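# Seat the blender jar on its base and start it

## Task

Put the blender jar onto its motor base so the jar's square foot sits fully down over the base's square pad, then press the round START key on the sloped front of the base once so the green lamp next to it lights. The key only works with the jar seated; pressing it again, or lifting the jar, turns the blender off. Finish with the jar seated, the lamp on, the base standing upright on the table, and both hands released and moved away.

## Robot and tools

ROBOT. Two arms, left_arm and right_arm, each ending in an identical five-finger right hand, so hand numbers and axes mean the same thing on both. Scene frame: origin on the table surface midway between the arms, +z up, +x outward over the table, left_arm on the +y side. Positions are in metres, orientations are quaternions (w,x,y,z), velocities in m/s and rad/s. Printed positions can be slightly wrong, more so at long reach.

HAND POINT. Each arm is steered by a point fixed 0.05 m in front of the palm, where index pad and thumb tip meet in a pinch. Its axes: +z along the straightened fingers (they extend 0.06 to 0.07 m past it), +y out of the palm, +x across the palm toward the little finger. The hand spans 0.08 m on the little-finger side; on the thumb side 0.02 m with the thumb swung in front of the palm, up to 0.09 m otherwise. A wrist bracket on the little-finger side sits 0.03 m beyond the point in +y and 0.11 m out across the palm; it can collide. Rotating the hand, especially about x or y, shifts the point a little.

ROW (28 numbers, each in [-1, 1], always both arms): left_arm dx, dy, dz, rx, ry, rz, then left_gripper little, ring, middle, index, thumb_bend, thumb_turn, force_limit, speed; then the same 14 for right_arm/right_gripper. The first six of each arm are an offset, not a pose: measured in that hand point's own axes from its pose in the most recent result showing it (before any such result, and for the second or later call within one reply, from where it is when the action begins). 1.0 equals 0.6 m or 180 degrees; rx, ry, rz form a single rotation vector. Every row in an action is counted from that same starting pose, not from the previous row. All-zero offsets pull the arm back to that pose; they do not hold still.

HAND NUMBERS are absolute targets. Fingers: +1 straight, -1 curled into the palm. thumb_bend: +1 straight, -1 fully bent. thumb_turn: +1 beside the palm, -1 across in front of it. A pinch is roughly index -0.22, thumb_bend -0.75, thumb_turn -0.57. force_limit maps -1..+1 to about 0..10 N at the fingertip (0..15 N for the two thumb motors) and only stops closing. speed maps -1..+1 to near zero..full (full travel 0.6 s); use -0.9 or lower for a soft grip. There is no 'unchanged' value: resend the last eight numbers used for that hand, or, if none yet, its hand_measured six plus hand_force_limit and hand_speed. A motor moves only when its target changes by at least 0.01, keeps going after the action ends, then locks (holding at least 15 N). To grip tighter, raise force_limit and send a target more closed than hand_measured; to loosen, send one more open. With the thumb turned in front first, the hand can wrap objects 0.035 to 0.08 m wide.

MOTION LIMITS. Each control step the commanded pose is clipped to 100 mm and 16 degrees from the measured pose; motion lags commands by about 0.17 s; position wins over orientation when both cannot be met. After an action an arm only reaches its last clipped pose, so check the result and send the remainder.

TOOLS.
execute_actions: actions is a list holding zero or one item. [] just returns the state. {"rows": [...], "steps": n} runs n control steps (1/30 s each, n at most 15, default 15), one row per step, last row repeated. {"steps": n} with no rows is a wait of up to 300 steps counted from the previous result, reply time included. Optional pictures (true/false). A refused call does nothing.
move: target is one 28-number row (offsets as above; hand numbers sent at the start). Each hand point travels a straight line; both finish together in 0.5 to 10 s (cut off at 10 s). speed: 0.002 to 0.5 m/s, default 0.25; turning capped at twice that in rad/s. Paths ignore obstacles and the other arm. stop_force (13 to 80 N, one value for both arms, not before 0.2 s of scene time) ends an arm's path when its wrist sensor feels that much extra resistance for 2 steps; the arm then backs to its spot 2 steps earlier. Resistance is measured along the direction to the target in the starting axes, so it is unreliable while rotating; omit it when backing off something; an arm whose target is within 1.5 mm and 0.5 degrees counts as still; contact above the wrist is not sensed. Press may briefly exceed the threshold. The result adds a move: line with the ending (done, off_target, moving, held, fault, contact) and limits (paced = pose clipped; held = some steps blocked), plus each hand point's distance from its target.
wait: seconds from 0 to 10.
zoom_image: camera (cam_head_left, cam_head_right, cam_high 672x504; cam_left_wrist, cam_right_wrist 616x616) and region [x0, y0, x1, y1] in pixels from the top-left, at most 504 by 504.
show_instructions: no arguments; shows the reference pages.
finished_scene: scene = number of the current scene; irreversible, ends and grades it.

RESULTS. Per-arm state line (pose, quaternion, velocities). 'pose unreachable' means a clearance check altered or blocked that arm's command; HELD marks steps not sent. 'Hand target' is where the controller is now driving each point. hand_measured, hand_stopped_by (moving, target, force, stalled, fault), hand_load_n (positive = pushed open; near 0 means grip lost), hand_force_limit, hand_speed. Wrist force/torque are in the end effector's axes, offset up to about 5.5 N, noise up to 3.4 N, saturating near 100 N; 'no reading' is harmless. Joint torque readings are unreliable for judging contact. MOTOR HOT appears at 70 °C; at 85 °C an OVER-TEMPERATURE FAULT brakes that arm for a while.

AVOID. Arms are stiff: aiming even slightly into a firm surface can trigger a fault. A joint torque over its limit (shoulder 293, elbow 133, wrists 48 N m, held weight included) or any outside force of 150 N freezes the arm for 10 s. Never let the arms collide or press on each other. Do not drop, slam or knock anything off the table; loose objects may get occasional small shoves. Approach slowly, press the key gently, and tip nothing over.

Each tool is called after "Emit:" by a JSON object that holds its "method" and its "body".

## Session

Emit:
{"method": "execute_actions", "body": {"actions": []}}

Scene clock: 0.00 s of 6600.00 s.
left_arm: end_effector_position=(-0.0485, +1.0746, +0.5536) hand_measured=(+1.000, +1.000, +1.000, +1.000, +1.000, +1.000) hand_load_n=(+0.0, +0.0, +0.0, +0.0, +0.0, +0.0) hand_stopped_by=(target, target, target, target, target, target) hand_force_limit=0.00 hand_speed=-0.80 end_effector_quat_wxyz=(+0.062, +0.727, -0.677, +0.099) end_effector_velocity=(+0.001, -0.001, +0.000) end_effector_angular_velocity=(-0.001, -0.001, -0.000) | right_arm: end_effector_position=(+0.1580, -1.1170, +0.5569) hand_measured=(+1.000, +1.000, +1.000, +1.000, +1.000, +1.000) hand_load_n=(+0.0, +0.0, +0.0, +0.0, +0.0, +0.0) hand_stopped_by=(target, target, target, target, target, target) hand_force_limit=0.00 hand_speed=-0.80 end_effector_quat_wxyz=(-0.028, +0.628, +0.778, -0.022) end_effector_velocity=(+0.000, +0.000, +0.001) end_effector_angular_velocity=(-0.002, +0.000, +0.000)
Joint positions: left_arm=[ 1.492 -1.56   1.55   1.784  1.687 -1.896] | right_arm=[-1.813 -1.572  1.51   1.625  1.641 -1.909]
Joint velocities: left_arm=[-0.001 -0.001  0.     0.001  0.001 -0.   ] | right_arm=[ 0.    -0.001 -0.    -0.001  0.    -0.   ]
Joint torques (N m, as the arm reports them, + toward a larger angle): no reading
Wrist force (N, on the end effector, along its own x y z axes, offset not removed): no reading
Wrist torque (N m, same axes, about the end effector's origin, offset not removed): no reading
Hand target (left_arm): -0.048, +1.075, +0.554; +0.062, +0.727, -0.677, +0.099
Hand target (right_arm): +0.158, -1.117, +0.557; -0.028, +0.628, +0.778, -0.022

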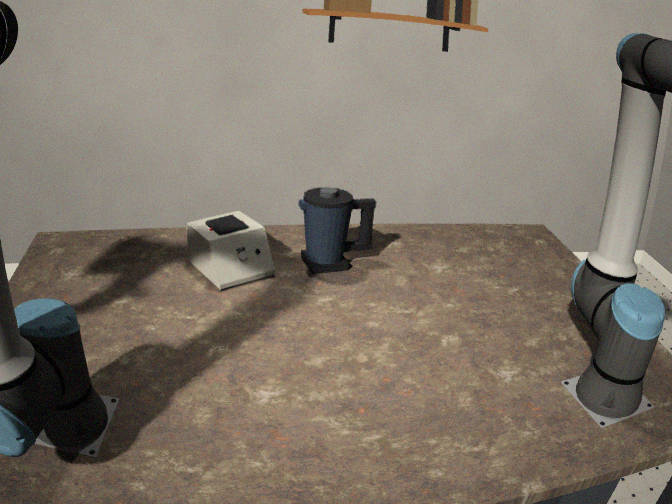

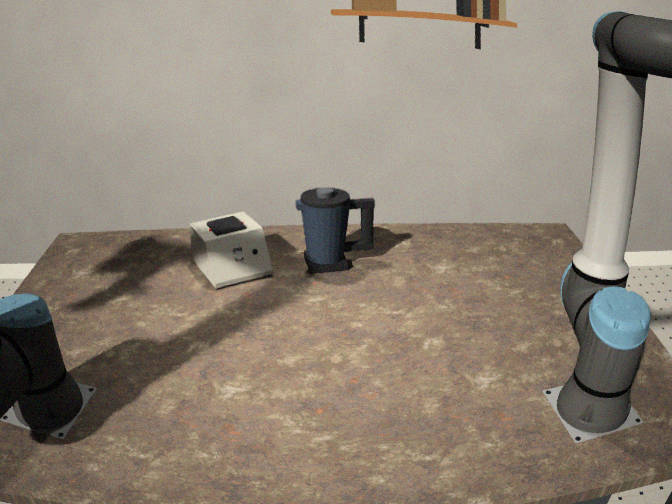

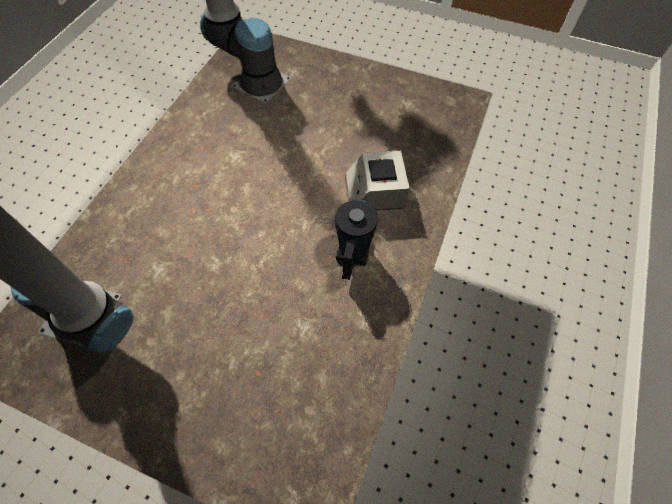

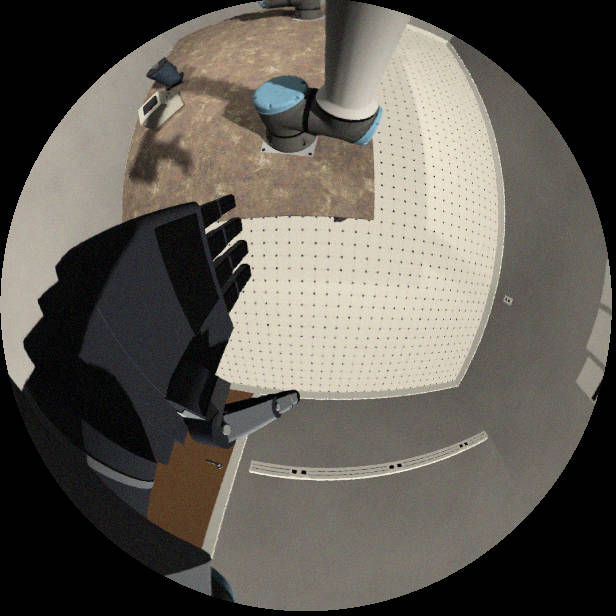

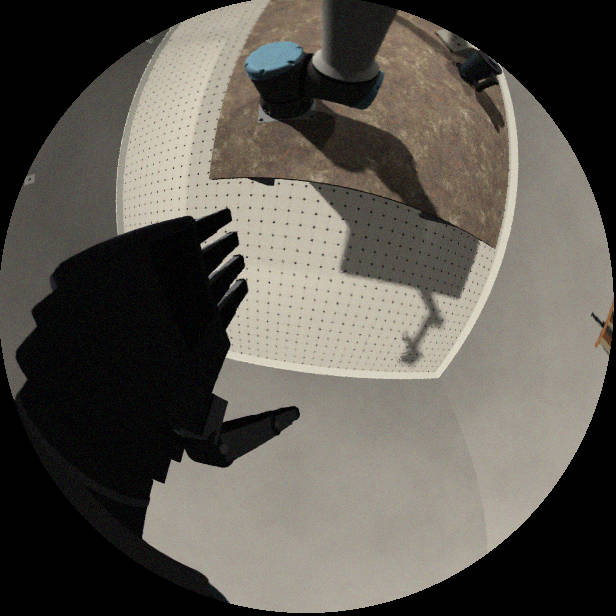

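Emit:
{"method": "zoom_image", "body": {"camera": "cam_head_left", "region": [175, 170, 405, 300]}}

Emit:
{"method": "zoom_image", "body": {"camera": "cam_high", "region": [300, 135, 440, 290]}}

Region (175, 170, 405, 300) of cam_head_left's 672x504 image, scaled by 2.191, with more detail than that image has; it fills the top 285 rows of this view, and the rest is white.

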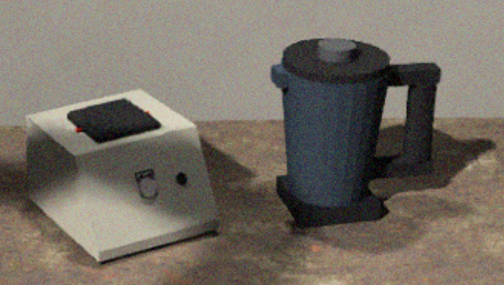

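Region (300, 135, 440, 290) of cam_high's 672x504 image, scaled by 3.252, with more detail than that image has; it fills the left 455 columns of this view, and the rest is white.

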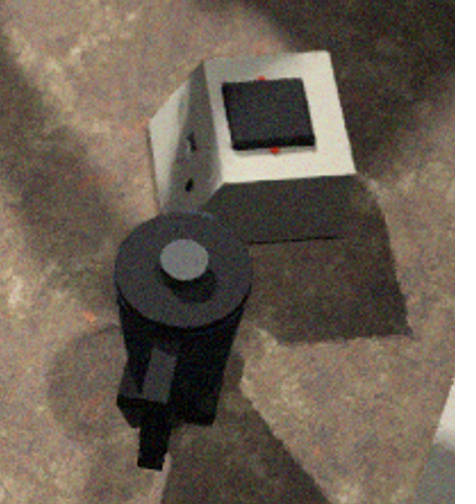

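Emit:
{"method": "move", "body": {"target": [0,0,0,0,0,0,1,1,1,1,1,1,0,-0.8, 0.7575,0.968,0.208,-0.182,-0.198,-0.458,1,1,1,1,0.0,-1,0,0], "speed": 0.4}}

Emit:
{"method": "move", "body": {"target": [0,0,0,0,0,0,1,1,1,1,1,1,0,-0.8, 0.18,0.616,0.393,0,-0.2778,0,1,1,1,1,0.0,-1,0,0], "speed": 0.35}}

Emit:
{"method": "zoom_image", "body": {"camera": "cam_right_wrist", "region": [200, 120, 420, 340]}}

Emit:
{"method": "zoom_image", "body": {"camera": "cam_high", "region": [250, 190, 390, 300]}}

Scene clock: 19.17 s of 6600.00 s.
left_arm: end_effector_position=(-0.0485, +1.0746, +0.5536) hand_measured=(+1.000, +1.000, +1.000, +1.000, +1.000, +1.000) hand_load_n=(+0.0, +0.0, +0.0, +0.0, +0.0, +0.0) hand_stopped_by=(target, target, target, target, target, target) hand_force_limit=0.00 hand_speed=-0.80 end_effector_quat_wxyz=(+0.062, +0.727, -0.677, +0.099) end_effector_velocity=(+0.000, -0.000, +0.000) end_effector_angular_velocity=(+0.001, -0.001, -0.000) | right_arm: end_effector_position=(+0.6191, -0.5509, +0.3974) hand_measured=(+1.000, +1.000, +1.000, +1.000, +0.000, -1.000) hand_load_n=(+0.0, +0.0, +0.0, +0.0, +0.0, +0.0) hand_stopped_by=(target, target, target, target, target, target) hand_force_limit=0.00 hand_speed=0.00 end_effector_quat_wxyz=(+0.340, -0.074, +0.937, +0.026) end_effector_velocity=(+0.002, +0.002, -0.002) end_effector_angular_velocity=(-0.001, +0.002, +0.002)
Joint positions: left_arm=[ 1.492 -1.56   1.55   1.784  1.687 -1.896] | right_arm=[-0.543 -1.654  1.901  0.715  1.21  -2.041]
Joint velocities: left_arm=[-0.    -0.001 -0.    -0.     0.    -0.   ] | right_arm=[ 0.006  0.005 -0.002 -0.003  0.003  0.002]
Joint torques (N m, as the arm reports them, + toward a larger angle): left_arm=[  2.27 -39.32 -40.69   3.8    0.95  -0.51] | right_arm=[  7.92 -23.79 -45.64  -0.53   2.21   2.91]
Wrist force (N, on the end effector, along its own x y z axes, offset not removed): left_arm=[-3.4 2.1 -0.9] | right_arm=[-6.2 -1.3 3.2]
Wrist torque (N m, same axes, about the end effector's origin, offset not removed): left_arm=[0.34 0.15 -0.29] | right_arm=[-0.27 1.01 -0.56]
Hand target (left_arm): -0.048, +1.075, +0.554; +0.062, +0.727, -0.677, +0.099
Hand target (right_arm): +0.619, -0.551, +0.397; +0.340, -0.074, +0.937, +0.026
Off the commanded pose (left_arm): 0.000 m, 0 deg.
Off the commanded pose (right_arm): 0.003 m, 0 deg.
After step 90, 13.23 s passed at rest.
move: done

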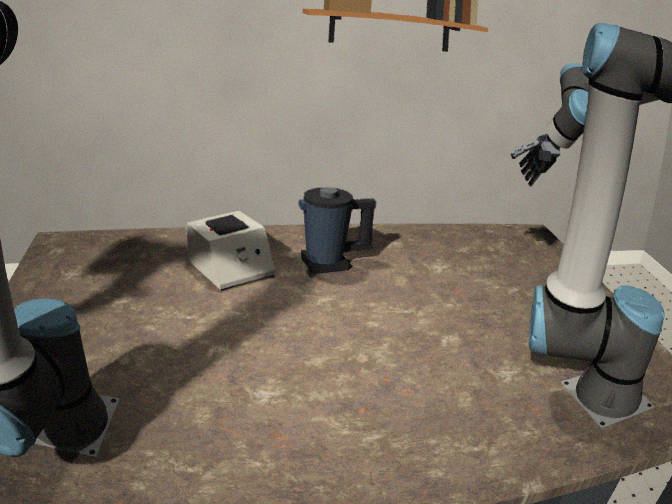

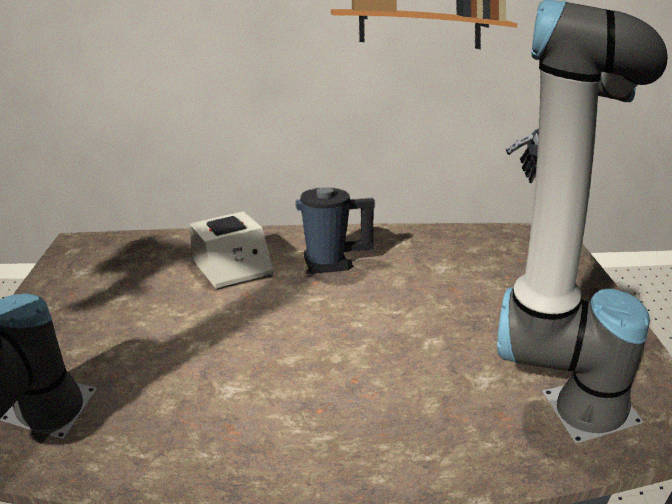

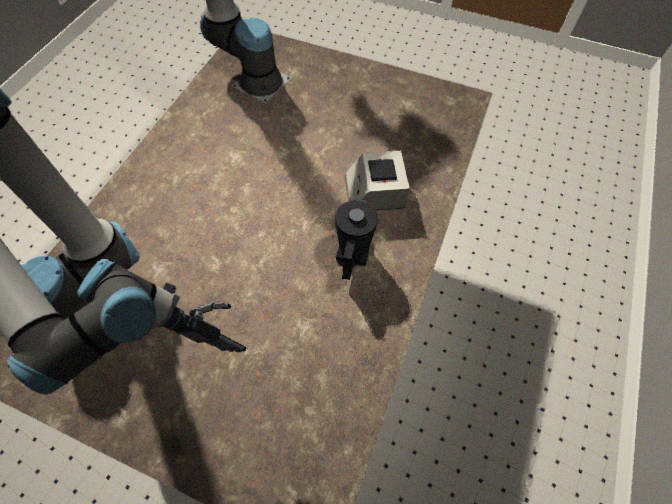

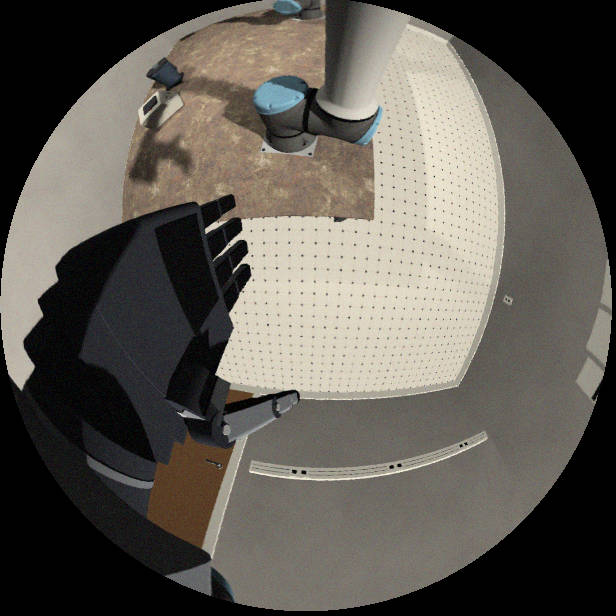

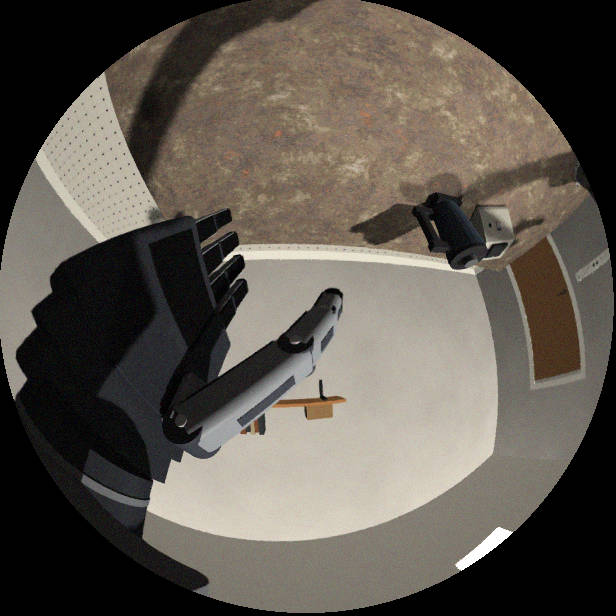

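Scene clock: 21.30 s of 6600.00 s.
left_arm: end_effector_position=(-0.0485, +1.0746, +0.5536) hand_measured=(+1.000, +1.000, +1.000, +1.000, +1.000, +1.000) hand_load_n=(+0.0, +0.0, +0.0, +0.0, +0.0, +0.0) hand_stopped_by=(target, target, target, target, target, target) hand_force_limit=0.00 hand_speed=-0.80 end_effector_quat_wxyz=(+0.062, +0.727, -0.677, +0.099) end_effector_velocity=(+0.000, -0.000, +0.000) end_effector_angular_velocity=(+0.000, -0.001, -0.000) | right_arm: end_effector_position=(+0.6291, -0.1766, +0.1459) hand_measured=(+1.000, +1.000, +1.000, +1.000, +0.000, -1.000) hand_load_n=(+0.0, +0.0, +0.0, +0.0, +0.0, +0.0) hand_stopped_by=(target, target, target, target, target, target) hand_force_limit=0.00 hand_speed=0.00 end_effector_quat_wxyz=(+0.704, -0.057, +0.706, +0.054) end_effector_velocity=(+0.001, +0.002, -0.001) end_effector_angular_velocity=(+0.000, -0.009, -0.003)
Joint positions: left_arm=[ 1.492 -1.56   1.55   1.784  1.687 -1.896] | right_arm=[ 0.291 -1.181  2.287 -1.103  1.82  -1.573]
Joint velocities: left_arm=[-0.    -0.    -0.     0.     0.001  0.   ] | right_arm=[ 0.004  0.008 -0.002 -0.016  0.008 -0.004]
Joint torques (N m, as the arm reports them, + toward a larger angle): left_arm=[  3.57 -39.37 -41.58   3.83   0.77  -0.56] | right_arm=[  6.37 -47.99 -29.77  -4.75   2.69  -2.41]
Wrist force (N, on the end effector, along its own x y z axes, offset not removed): left_arm=[-3.6 1.7 -0.9] | right_arm=[-0.5 -0.7 -3.0]
Wrist torque (N m, same axes, about the end effector's origin, offset not removed): left_arm=[0.32 0.14 -0.11] | right_arm=[0.24 0.49 -0.10]
Hand target (left_arm): -0.048, +1.075, +0.554; +0.062, +0.727, -0.677, +0.099
Hand target (right_arm): +0.629, -0.176, +0.146; +0.704, -0.057, +0.706, +0.054
Off the commanded pose (left_arm): 0.000 m, 0 deg.
Off the commanded pose (right_arm): 0.002 m, 0 deg.
move: done

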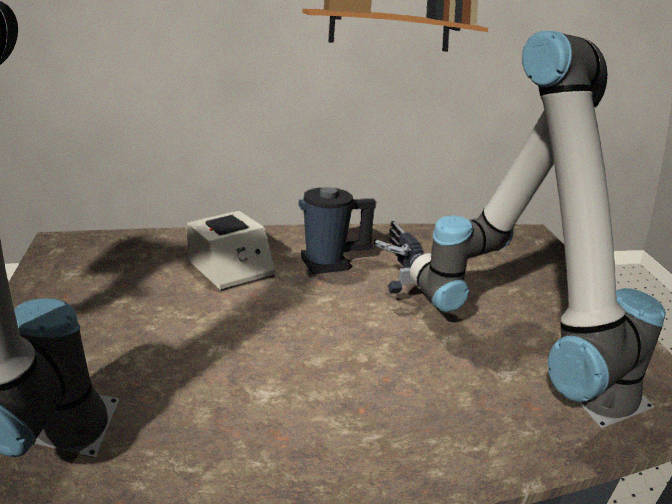

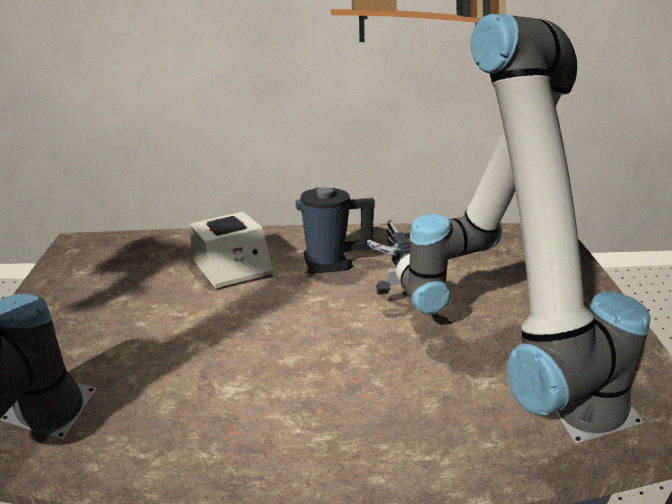

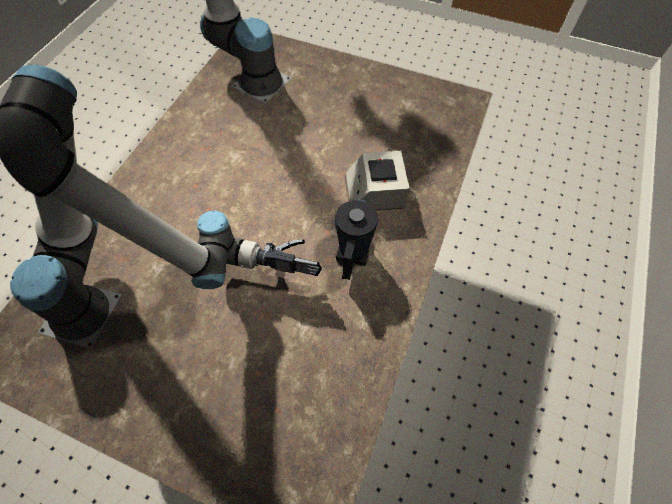

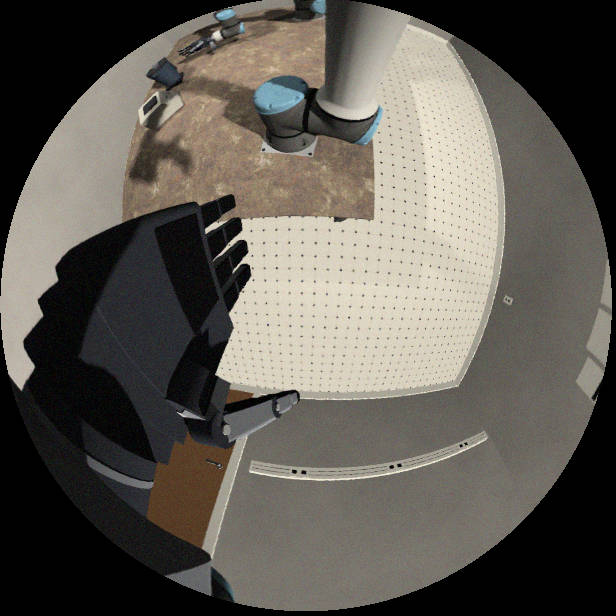

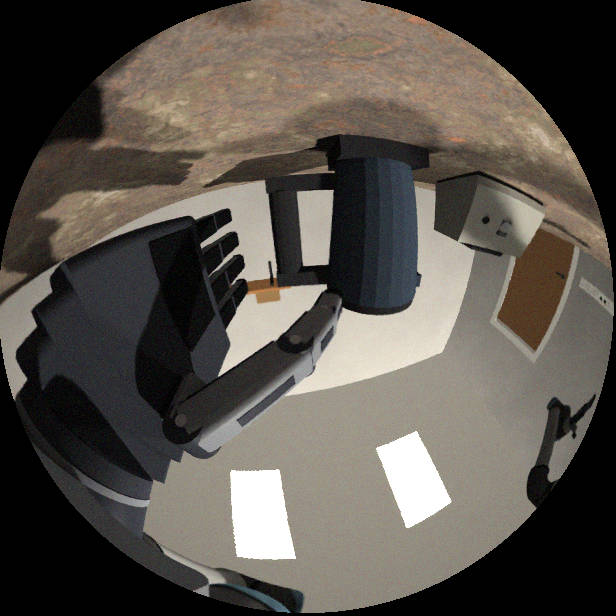

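Region (200, 120, 420, 340) of cam_right_wrist's 616x616 image, scaled by 2.291, with more detail than that image has.

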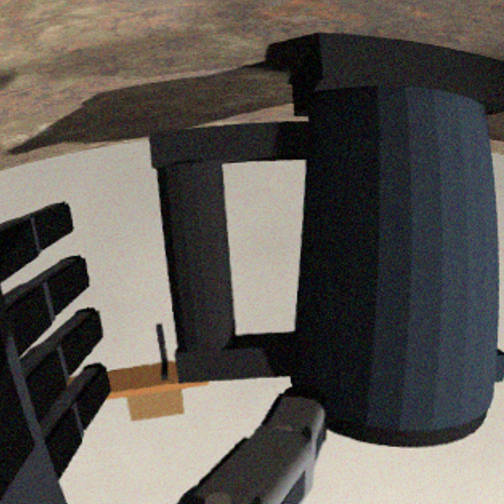

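Region (250, 190, 390, 300) of cam_high's 672x504 image, scaled by 3.600, with more detail than that image has; it fills the top 396 rows of this view, and the rest is white.

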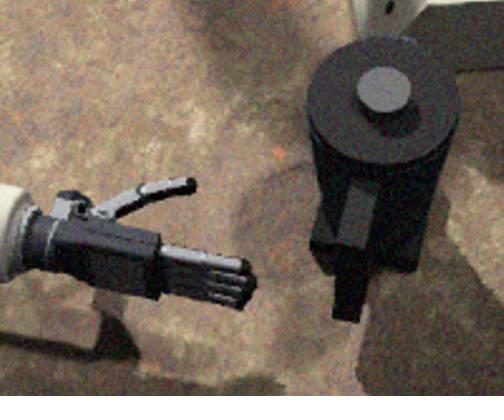

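Emit:
{"method": "move", "body": {"target": [0,0,0,0,0,0,1,1,1,1,1,1,0,-0.8, -0.003,0.003,0.235,0,0,0,1,1,1,1,-0.1,-1,0,0], "speed": 0.12}}

Emit:
{"method": "zoom_image", "body": {"camera": "cam_right_wrist", "region": [150, 130, 400, 400]}}

Scene clock: 26.07 s of 6600.00 s.
left_arm: end_effector_position=(-0.0485, +1.0746, +0.5536) hand_measured=(+1.000, +1.000, +1.000, +1.000, +1.000, +1.000) hand_load_n=(+0.0, +0.0, +0.0, +0.0, +0.0, +0.0) hand_stopped_by=(target, target, target, target, target, target) hand_force_limit=0.00 hand_speed=-0.80 end_effector_quat_wxyz=(+0.062, +0.727, -0.677, +0.099) end_effector_velocity=(-0.001, -0.001, +0.000) end_effector_angular_velocity=(-0.000, +0.000, +0.002) | right_arm: end_effector_position=(+0.7677, -0.1527, +0.1475) hand_measured=(+1.000, +1.000, +1.000, +1.000, -0.100, -1.000) hand_load_n=(+0.0, +0.0, +0.0, +0.0, +0.0, +0.0) hand_stopped_by=(target, target, target, target, target, target) hand_force_limit=0.00 hand_speed=0.00 end_effector_quat_wxyz=(+0.704, -0.057, +0.706, +0.054) end_effector_velocity=(+0.002, +0.001, -0.001) end_effector_angular_velocity=(-0.001, +0.002, +0.001)
Joint positions: left_arm=[ 1.492 -1.56   1.55   1.784  1.687 -1.896] | right_arm=[ 0.238 -1.056  2.042 -0.981  1.767 -1.573]
Joint velocities: left_arm=[ 0.002 -0.001  0.001  0.001 -0.     0.   ] | right_arm=[-0.     0.003 -0.004  0.003 -0.001 -0.   ]
Joint torques (N m, as the arm reports them, + toward a larger angle): left_arm=[  4.94 -37.95 -41.37   3.42   0.87  -0.43] | right_arm=[-15.34 -62.95 -32.94   0.41  -2.17   2.66]
Wrist force (N, on the end effector, along its own x y z axes, offset not removed): left_arm=[-3.0 1.5 -1.0] | right_arm=[-0.4 3.9 -0.7]
Wrist torque (N m, same axes, about the end effector's origin, offset not removed): left_arm=[0.29 0.07 -0.21] | right_arm=[0.68 0.28 -0.12]
Hand target (left_arm): -0.048, +1.075, +0.554; +0.062, +0.727, -0.677, +0.099
Hand target (right_arm): +0.768, -0.153, +0.147; +0.704, -0.057, +0.706, +0.054
Off the commanded pose (left_arm): 0.000 m, 0 deg.
Off the commanded pose (right_arm): 0.000 m, 0 deg.
After step 90, 0.03 s passed at rest.
move: done

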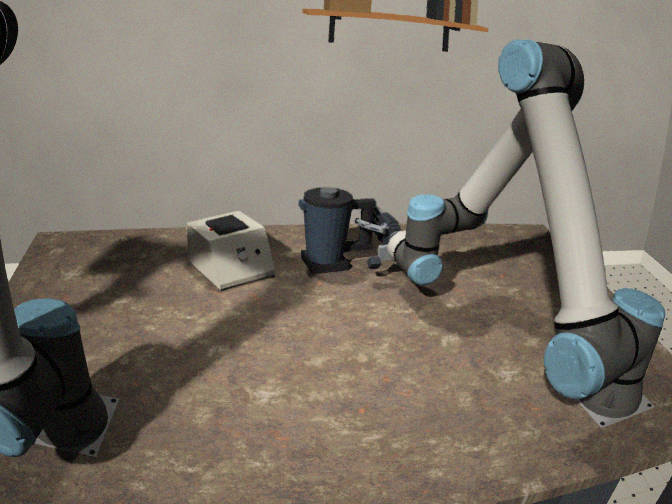

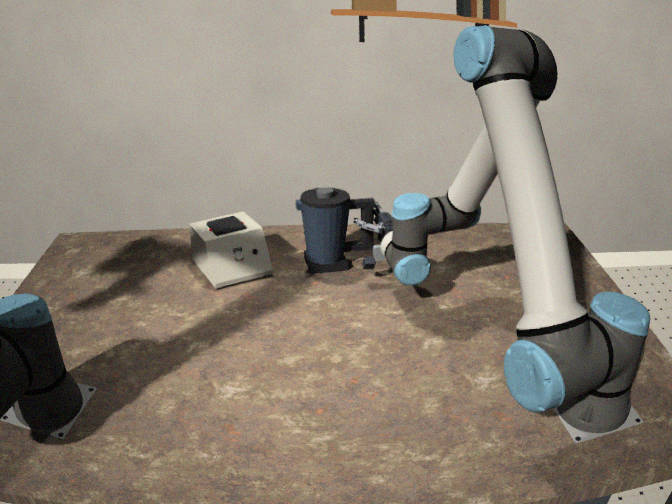

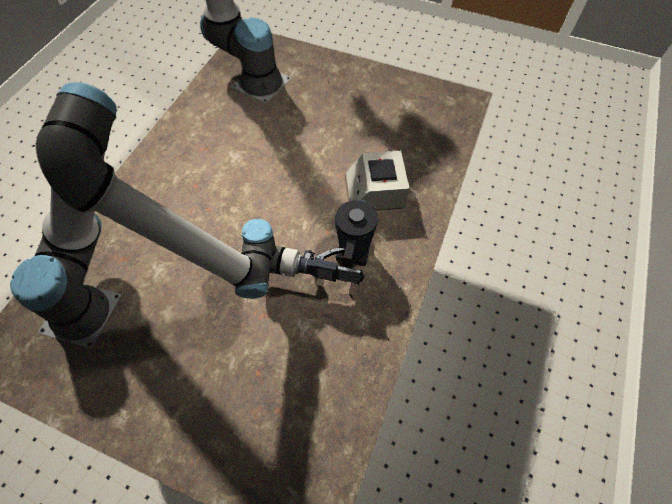

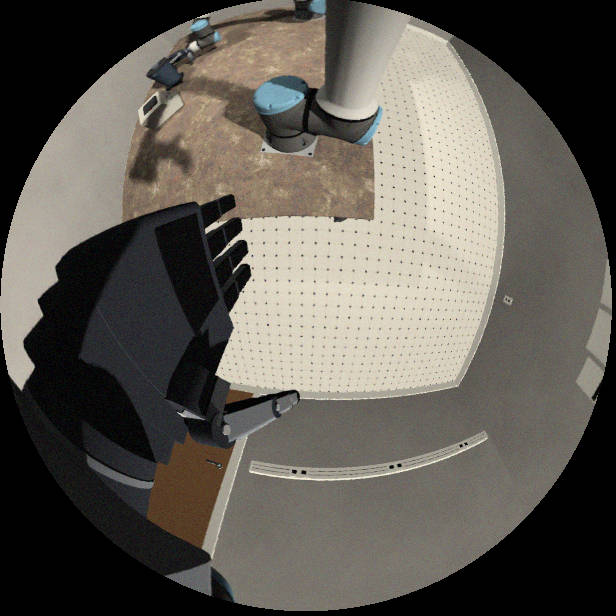

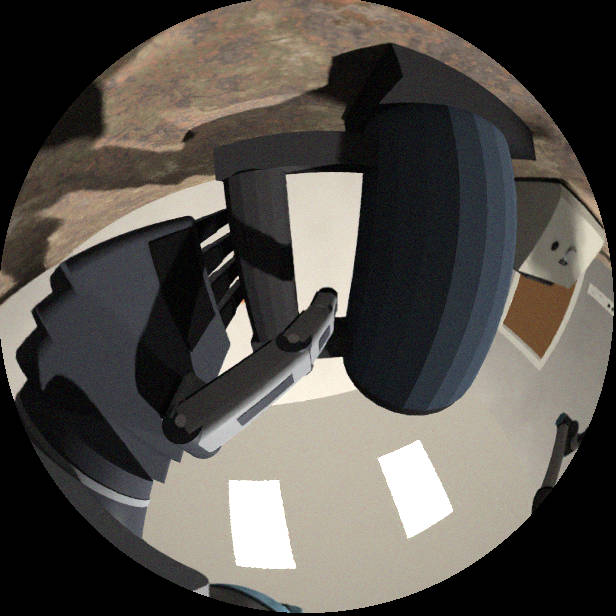

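Region (150, 130, 400, 400) of cam_right_wrist's 616x616 image, scaled by 1.867, with more detail than that image has; it fills the left 467 columns of this view, and the rest is white.

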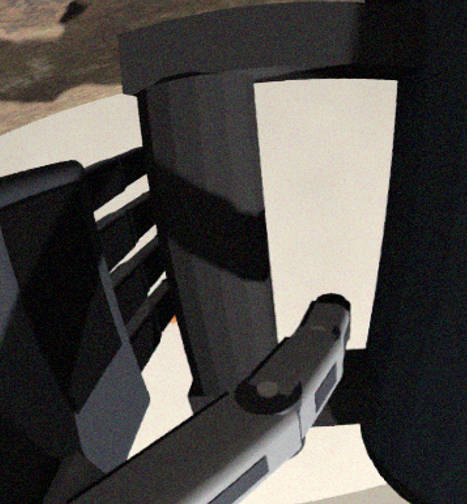

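Emit:
{"method": "move", "body": {"target": [0,0,0,0,0,0,1,1,1,1,1,1,0,-0.8, 0.01,0.002,0.048,0,0,0,1,1,1,1,-0.1,-1,0,0], "speed": 0.05}}

Emit:
{"method": "move", "body": {"target": [0,0,0,0,0,0,1,1,1,1,1,1,0,-0.8, 0,0.004,0.022,0,0,0,1,1,1,1,0.17,-1,0,0], "speed": 0.03}}

Scene clock: 30.60 s of 6600.00 s.
left_arm: end_effector_position=(-0.0485, +1.0746, +0.5536) hand_measured=(+1.000, +1.000, +1.000, +1.000, +1.000, +1.000) hand_load_n=(+0.0, +0.0, +0.0, +0.0, +0.0, +0.0) hand_stopped_by=(target, target, target, target, target, target) hand_force_limit=0.00 hand_speed=-0.80 end_effector_quat_wxyz=(+0.062, +0.727, -0.677, +0.099) end_effector_velocity=(-0.000, -0.000, +0.000) end_effector_angular_velocity=(+0.002, -0.001, +0.001) | right_arm: end_effector_position=(+0.7956, -0.1470, +0.1415) hand_measured=(+1.000, +1.000, +1.000, +1.000, -0.100, -1.000) hand_load_n=(+0.0, +0.0, +0.0, +0.0, +0.0, +0.0) hand_stopped_by=(target, target, target, target, target, target) hand_force_limit=0.00 hand_speed=0.00 end_effector_quat_wxyz=(+0.704, -0.057, +0.706, +0.054) end_effector_velocity=(+0.002, +0.000, -0.001) end_effector_angular_velocity=(-0.002, +0.000, -0.000)
Joint positions: left_arm=[ 1.492 -1.56   1.55   1.784  1.687 -1.896] | right_arm=[ 0.231 -1.02   1.989 -0.965  1.761 -1.573]
Joint velocities: left_arm=[ 0.001 -0.001 -0.    -0.001  0.001 -0.   ] | right_arm=[-0.001  0.004 -0.004  0.001 -0.001 -0.002]
Joint torques (N m, as the arm reports them, + toward a larger angle): left_arm=[  6.8  -39.22 -40.67   4.07   1.04  -1.06] | right_arm=[-15.44 -68.97 -34.51   0.79  -2.22   1.12]
Wrist force (N, on the end effector, along its own x y z axes, offset not removed): left_arm=[-0.2 0.8 0.4] | right_arm=[-9.6 4.0 -4.2]
Wrist torque (N m, same axes, about the end effector's origin, offset not removed): left_arm=[0.17 -0.39 0.00] | right_arm=[1.07 1.88 -0.53]
Hand target (left_arm): -0.048, +1.075, +0.554; +0.062, +0.727, -0.677, +0.099
Hand target (right_arm): +0.796, -0.147, +0.141; +0.704, -0.057, +0.706, +0.054
Off the commanded pose (left_arm): 0.000 m, 0 deg.
Off the commanded pose (right_arm): 0.000 m, 0 deg.
After step 90, 0.50 s passed at rest.
move: done

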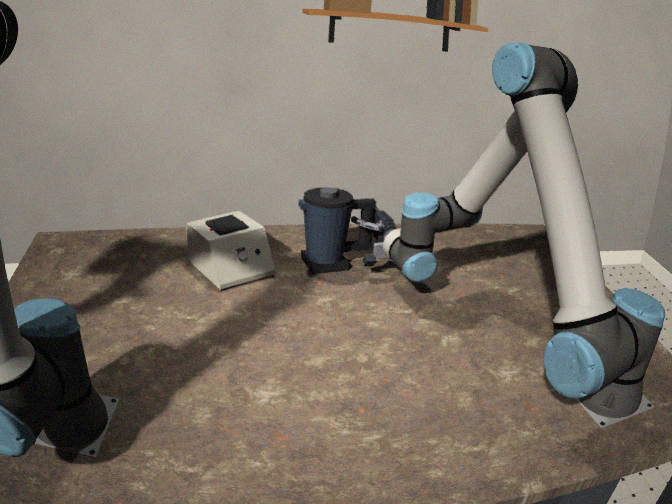

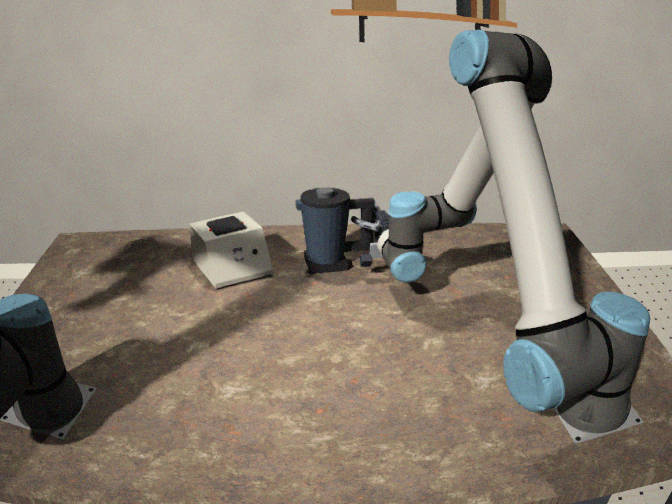

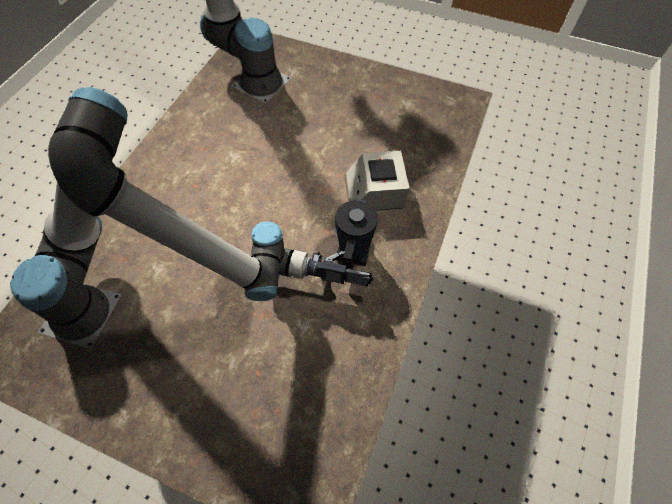

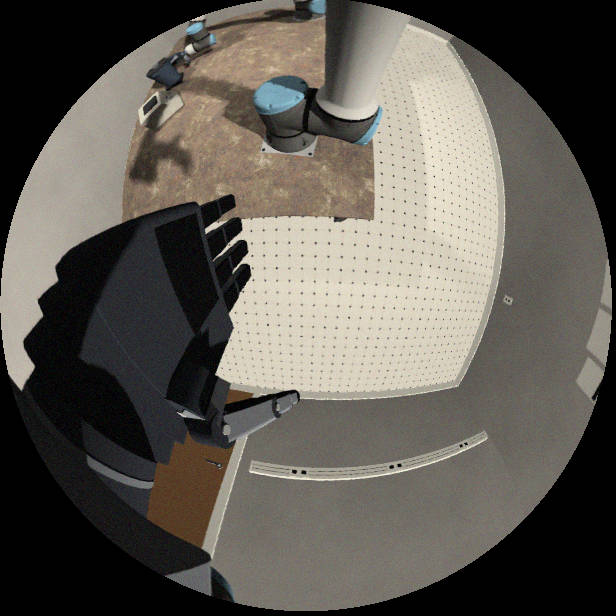

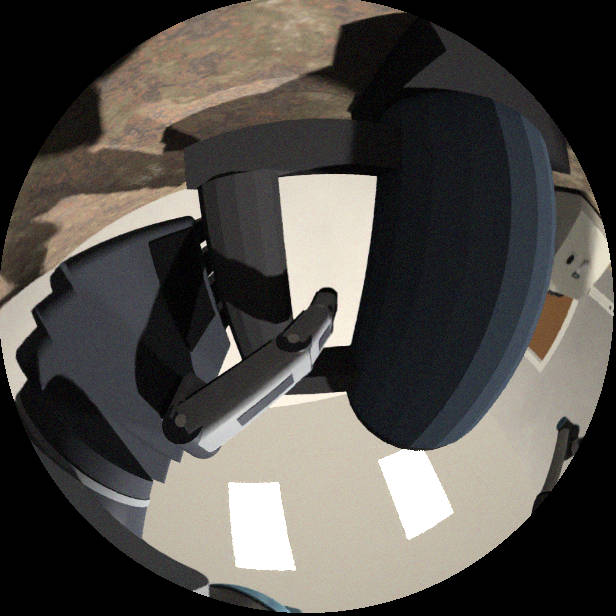

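Scene clock: 31.43 s of 6600.00 s.
left_arm: end_effector_position=(-0.0485, +1.0746, +0.5536) hand_measured=(+1.000, +1.000, +1.000, +1.000, +1.000, +1.000) hand_load_n=(+0.0, +0.0, +0.0, +0.0, +0.0, +0.0) hand_stopped_by=(target, target, target, target, target, target) hand_force_limit=0.00 hand_speed=-0.80 end_effector_quat_wxyz=(+0.062, +0.727, -0.677, +0.099) end_effector_velocity=(-0.000, +0.001, -0.000) end_effector_angular_velocity=(-0.001, +0.001, +0.000) | right_arm: end_effector_position=(+0.8080, -0.1427, +0.1415) hand_measured=(+1.000, +1.000, +1.000, +1.000, +0.170, -1.000) hand_load_n=(+0.0, +0.0, +0.0, +0.0, +0.0, +0.0) hand_stopped_by=(target, target, target, target, target, target) hand_force_limit=0.00 hand_speed=0.00 end_effector_quat_wxyz=(+0.704, -0.057, +0.706, +0.054) end_effector_velocity=(+0.003, +0.001, +0.000) end_effector_angular_velocity=(-0.000, -0.000, +0.001)
Joint positions: left_arm=[ 1.492 -1.56   1.55   1.784  1.687 -1.896] | right_arm=[ 0.231 -1.007  1.963 -0.952  1.76  -1.573]
Joint velocities: left_arm=[ 0.     0.002 -0.001  0.    -0.001 -0.   ] | right_arm=[ 0.     0.003 -0.006  0.003 -0.    -0.   ]
Joint torques (N m, as the arm reports them, + toward a larger angle): left_arm=[  2.59 -39.52 -41.56   3.45   1.03  -0.4 ] | right_arm=[-15.34 -69.25 -34.5   -0.09  -2.14   0.51]
Wrist force (N, on the end effector, along its own x y z axes, offset not removed): left_arm=[-1.2 1.3 -1.5] | right_arm=[-3.7 -3.0 0.0]
Wrist torque (N m, same axes, about the end effector's origin, offset not removed): left_arm=[0.27 -0.18 -0.04] | right_arm=[-0.89 0.86 -0.25]
Hand target (left_arm): -0.048, +1.075, +0.554; +0.062, +0.727, -0.677, +0.099
Hand target (right_arm): +0.808, -0.143, +0.141; +0.704, -0.057, +0.706, +0.054
Off the commanded pose (left_arm): 0.000 m, 0 deg.
Off the commanded pose (right_arm): 0.000 m, 0 deg.
move: done

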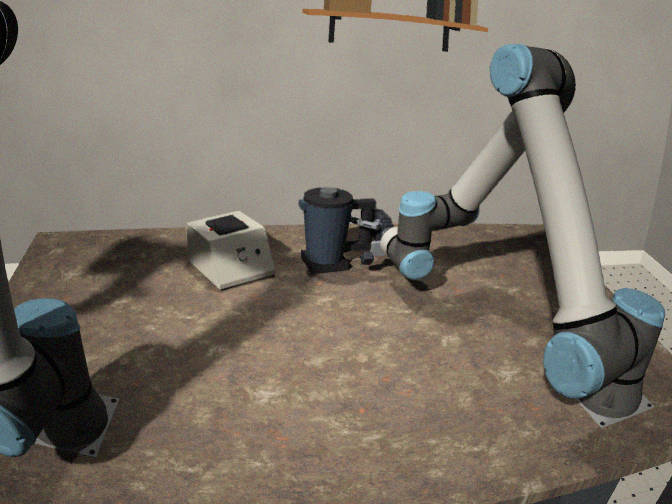

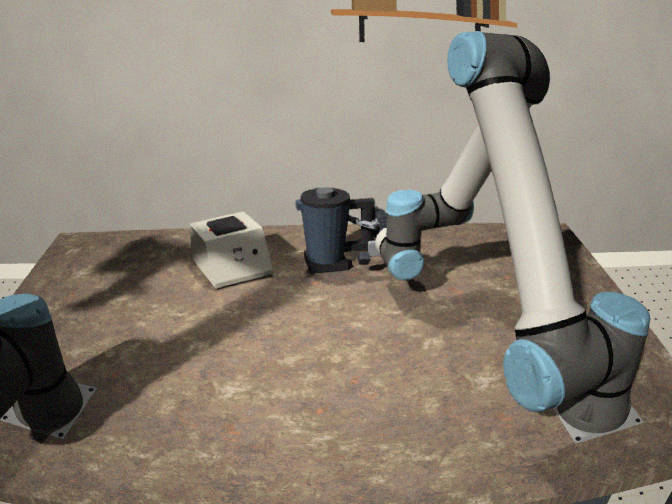

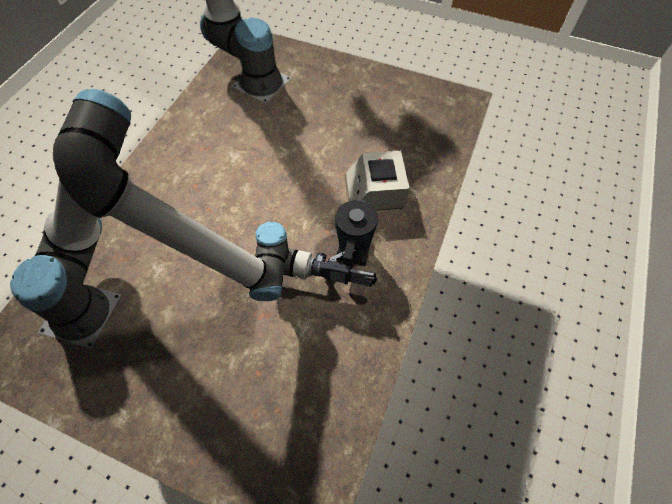

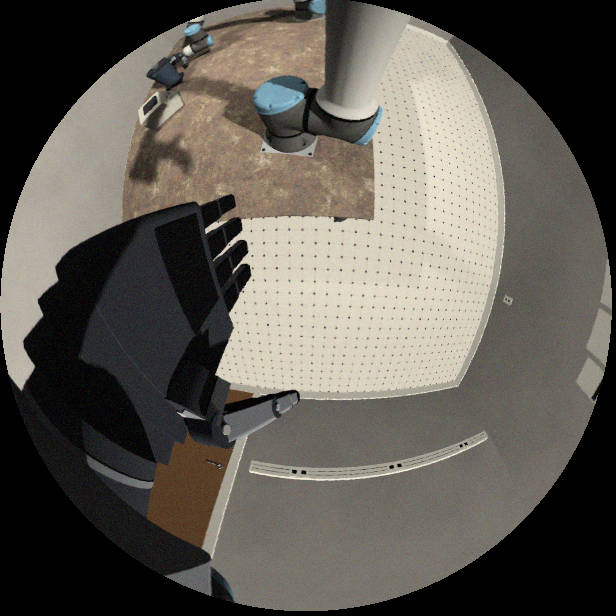

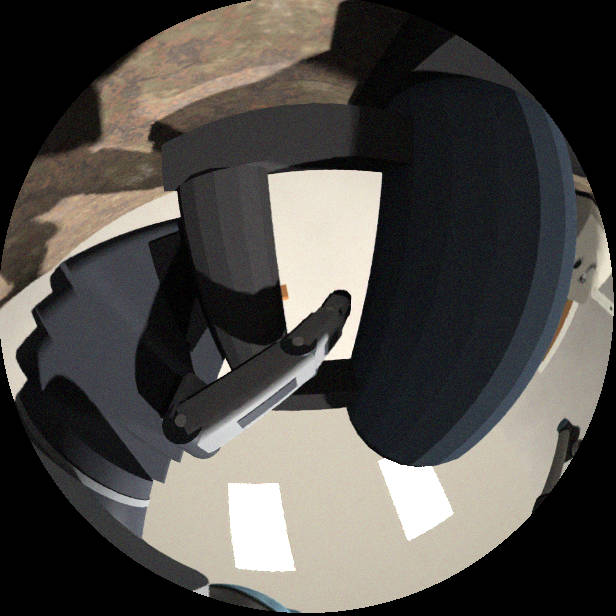

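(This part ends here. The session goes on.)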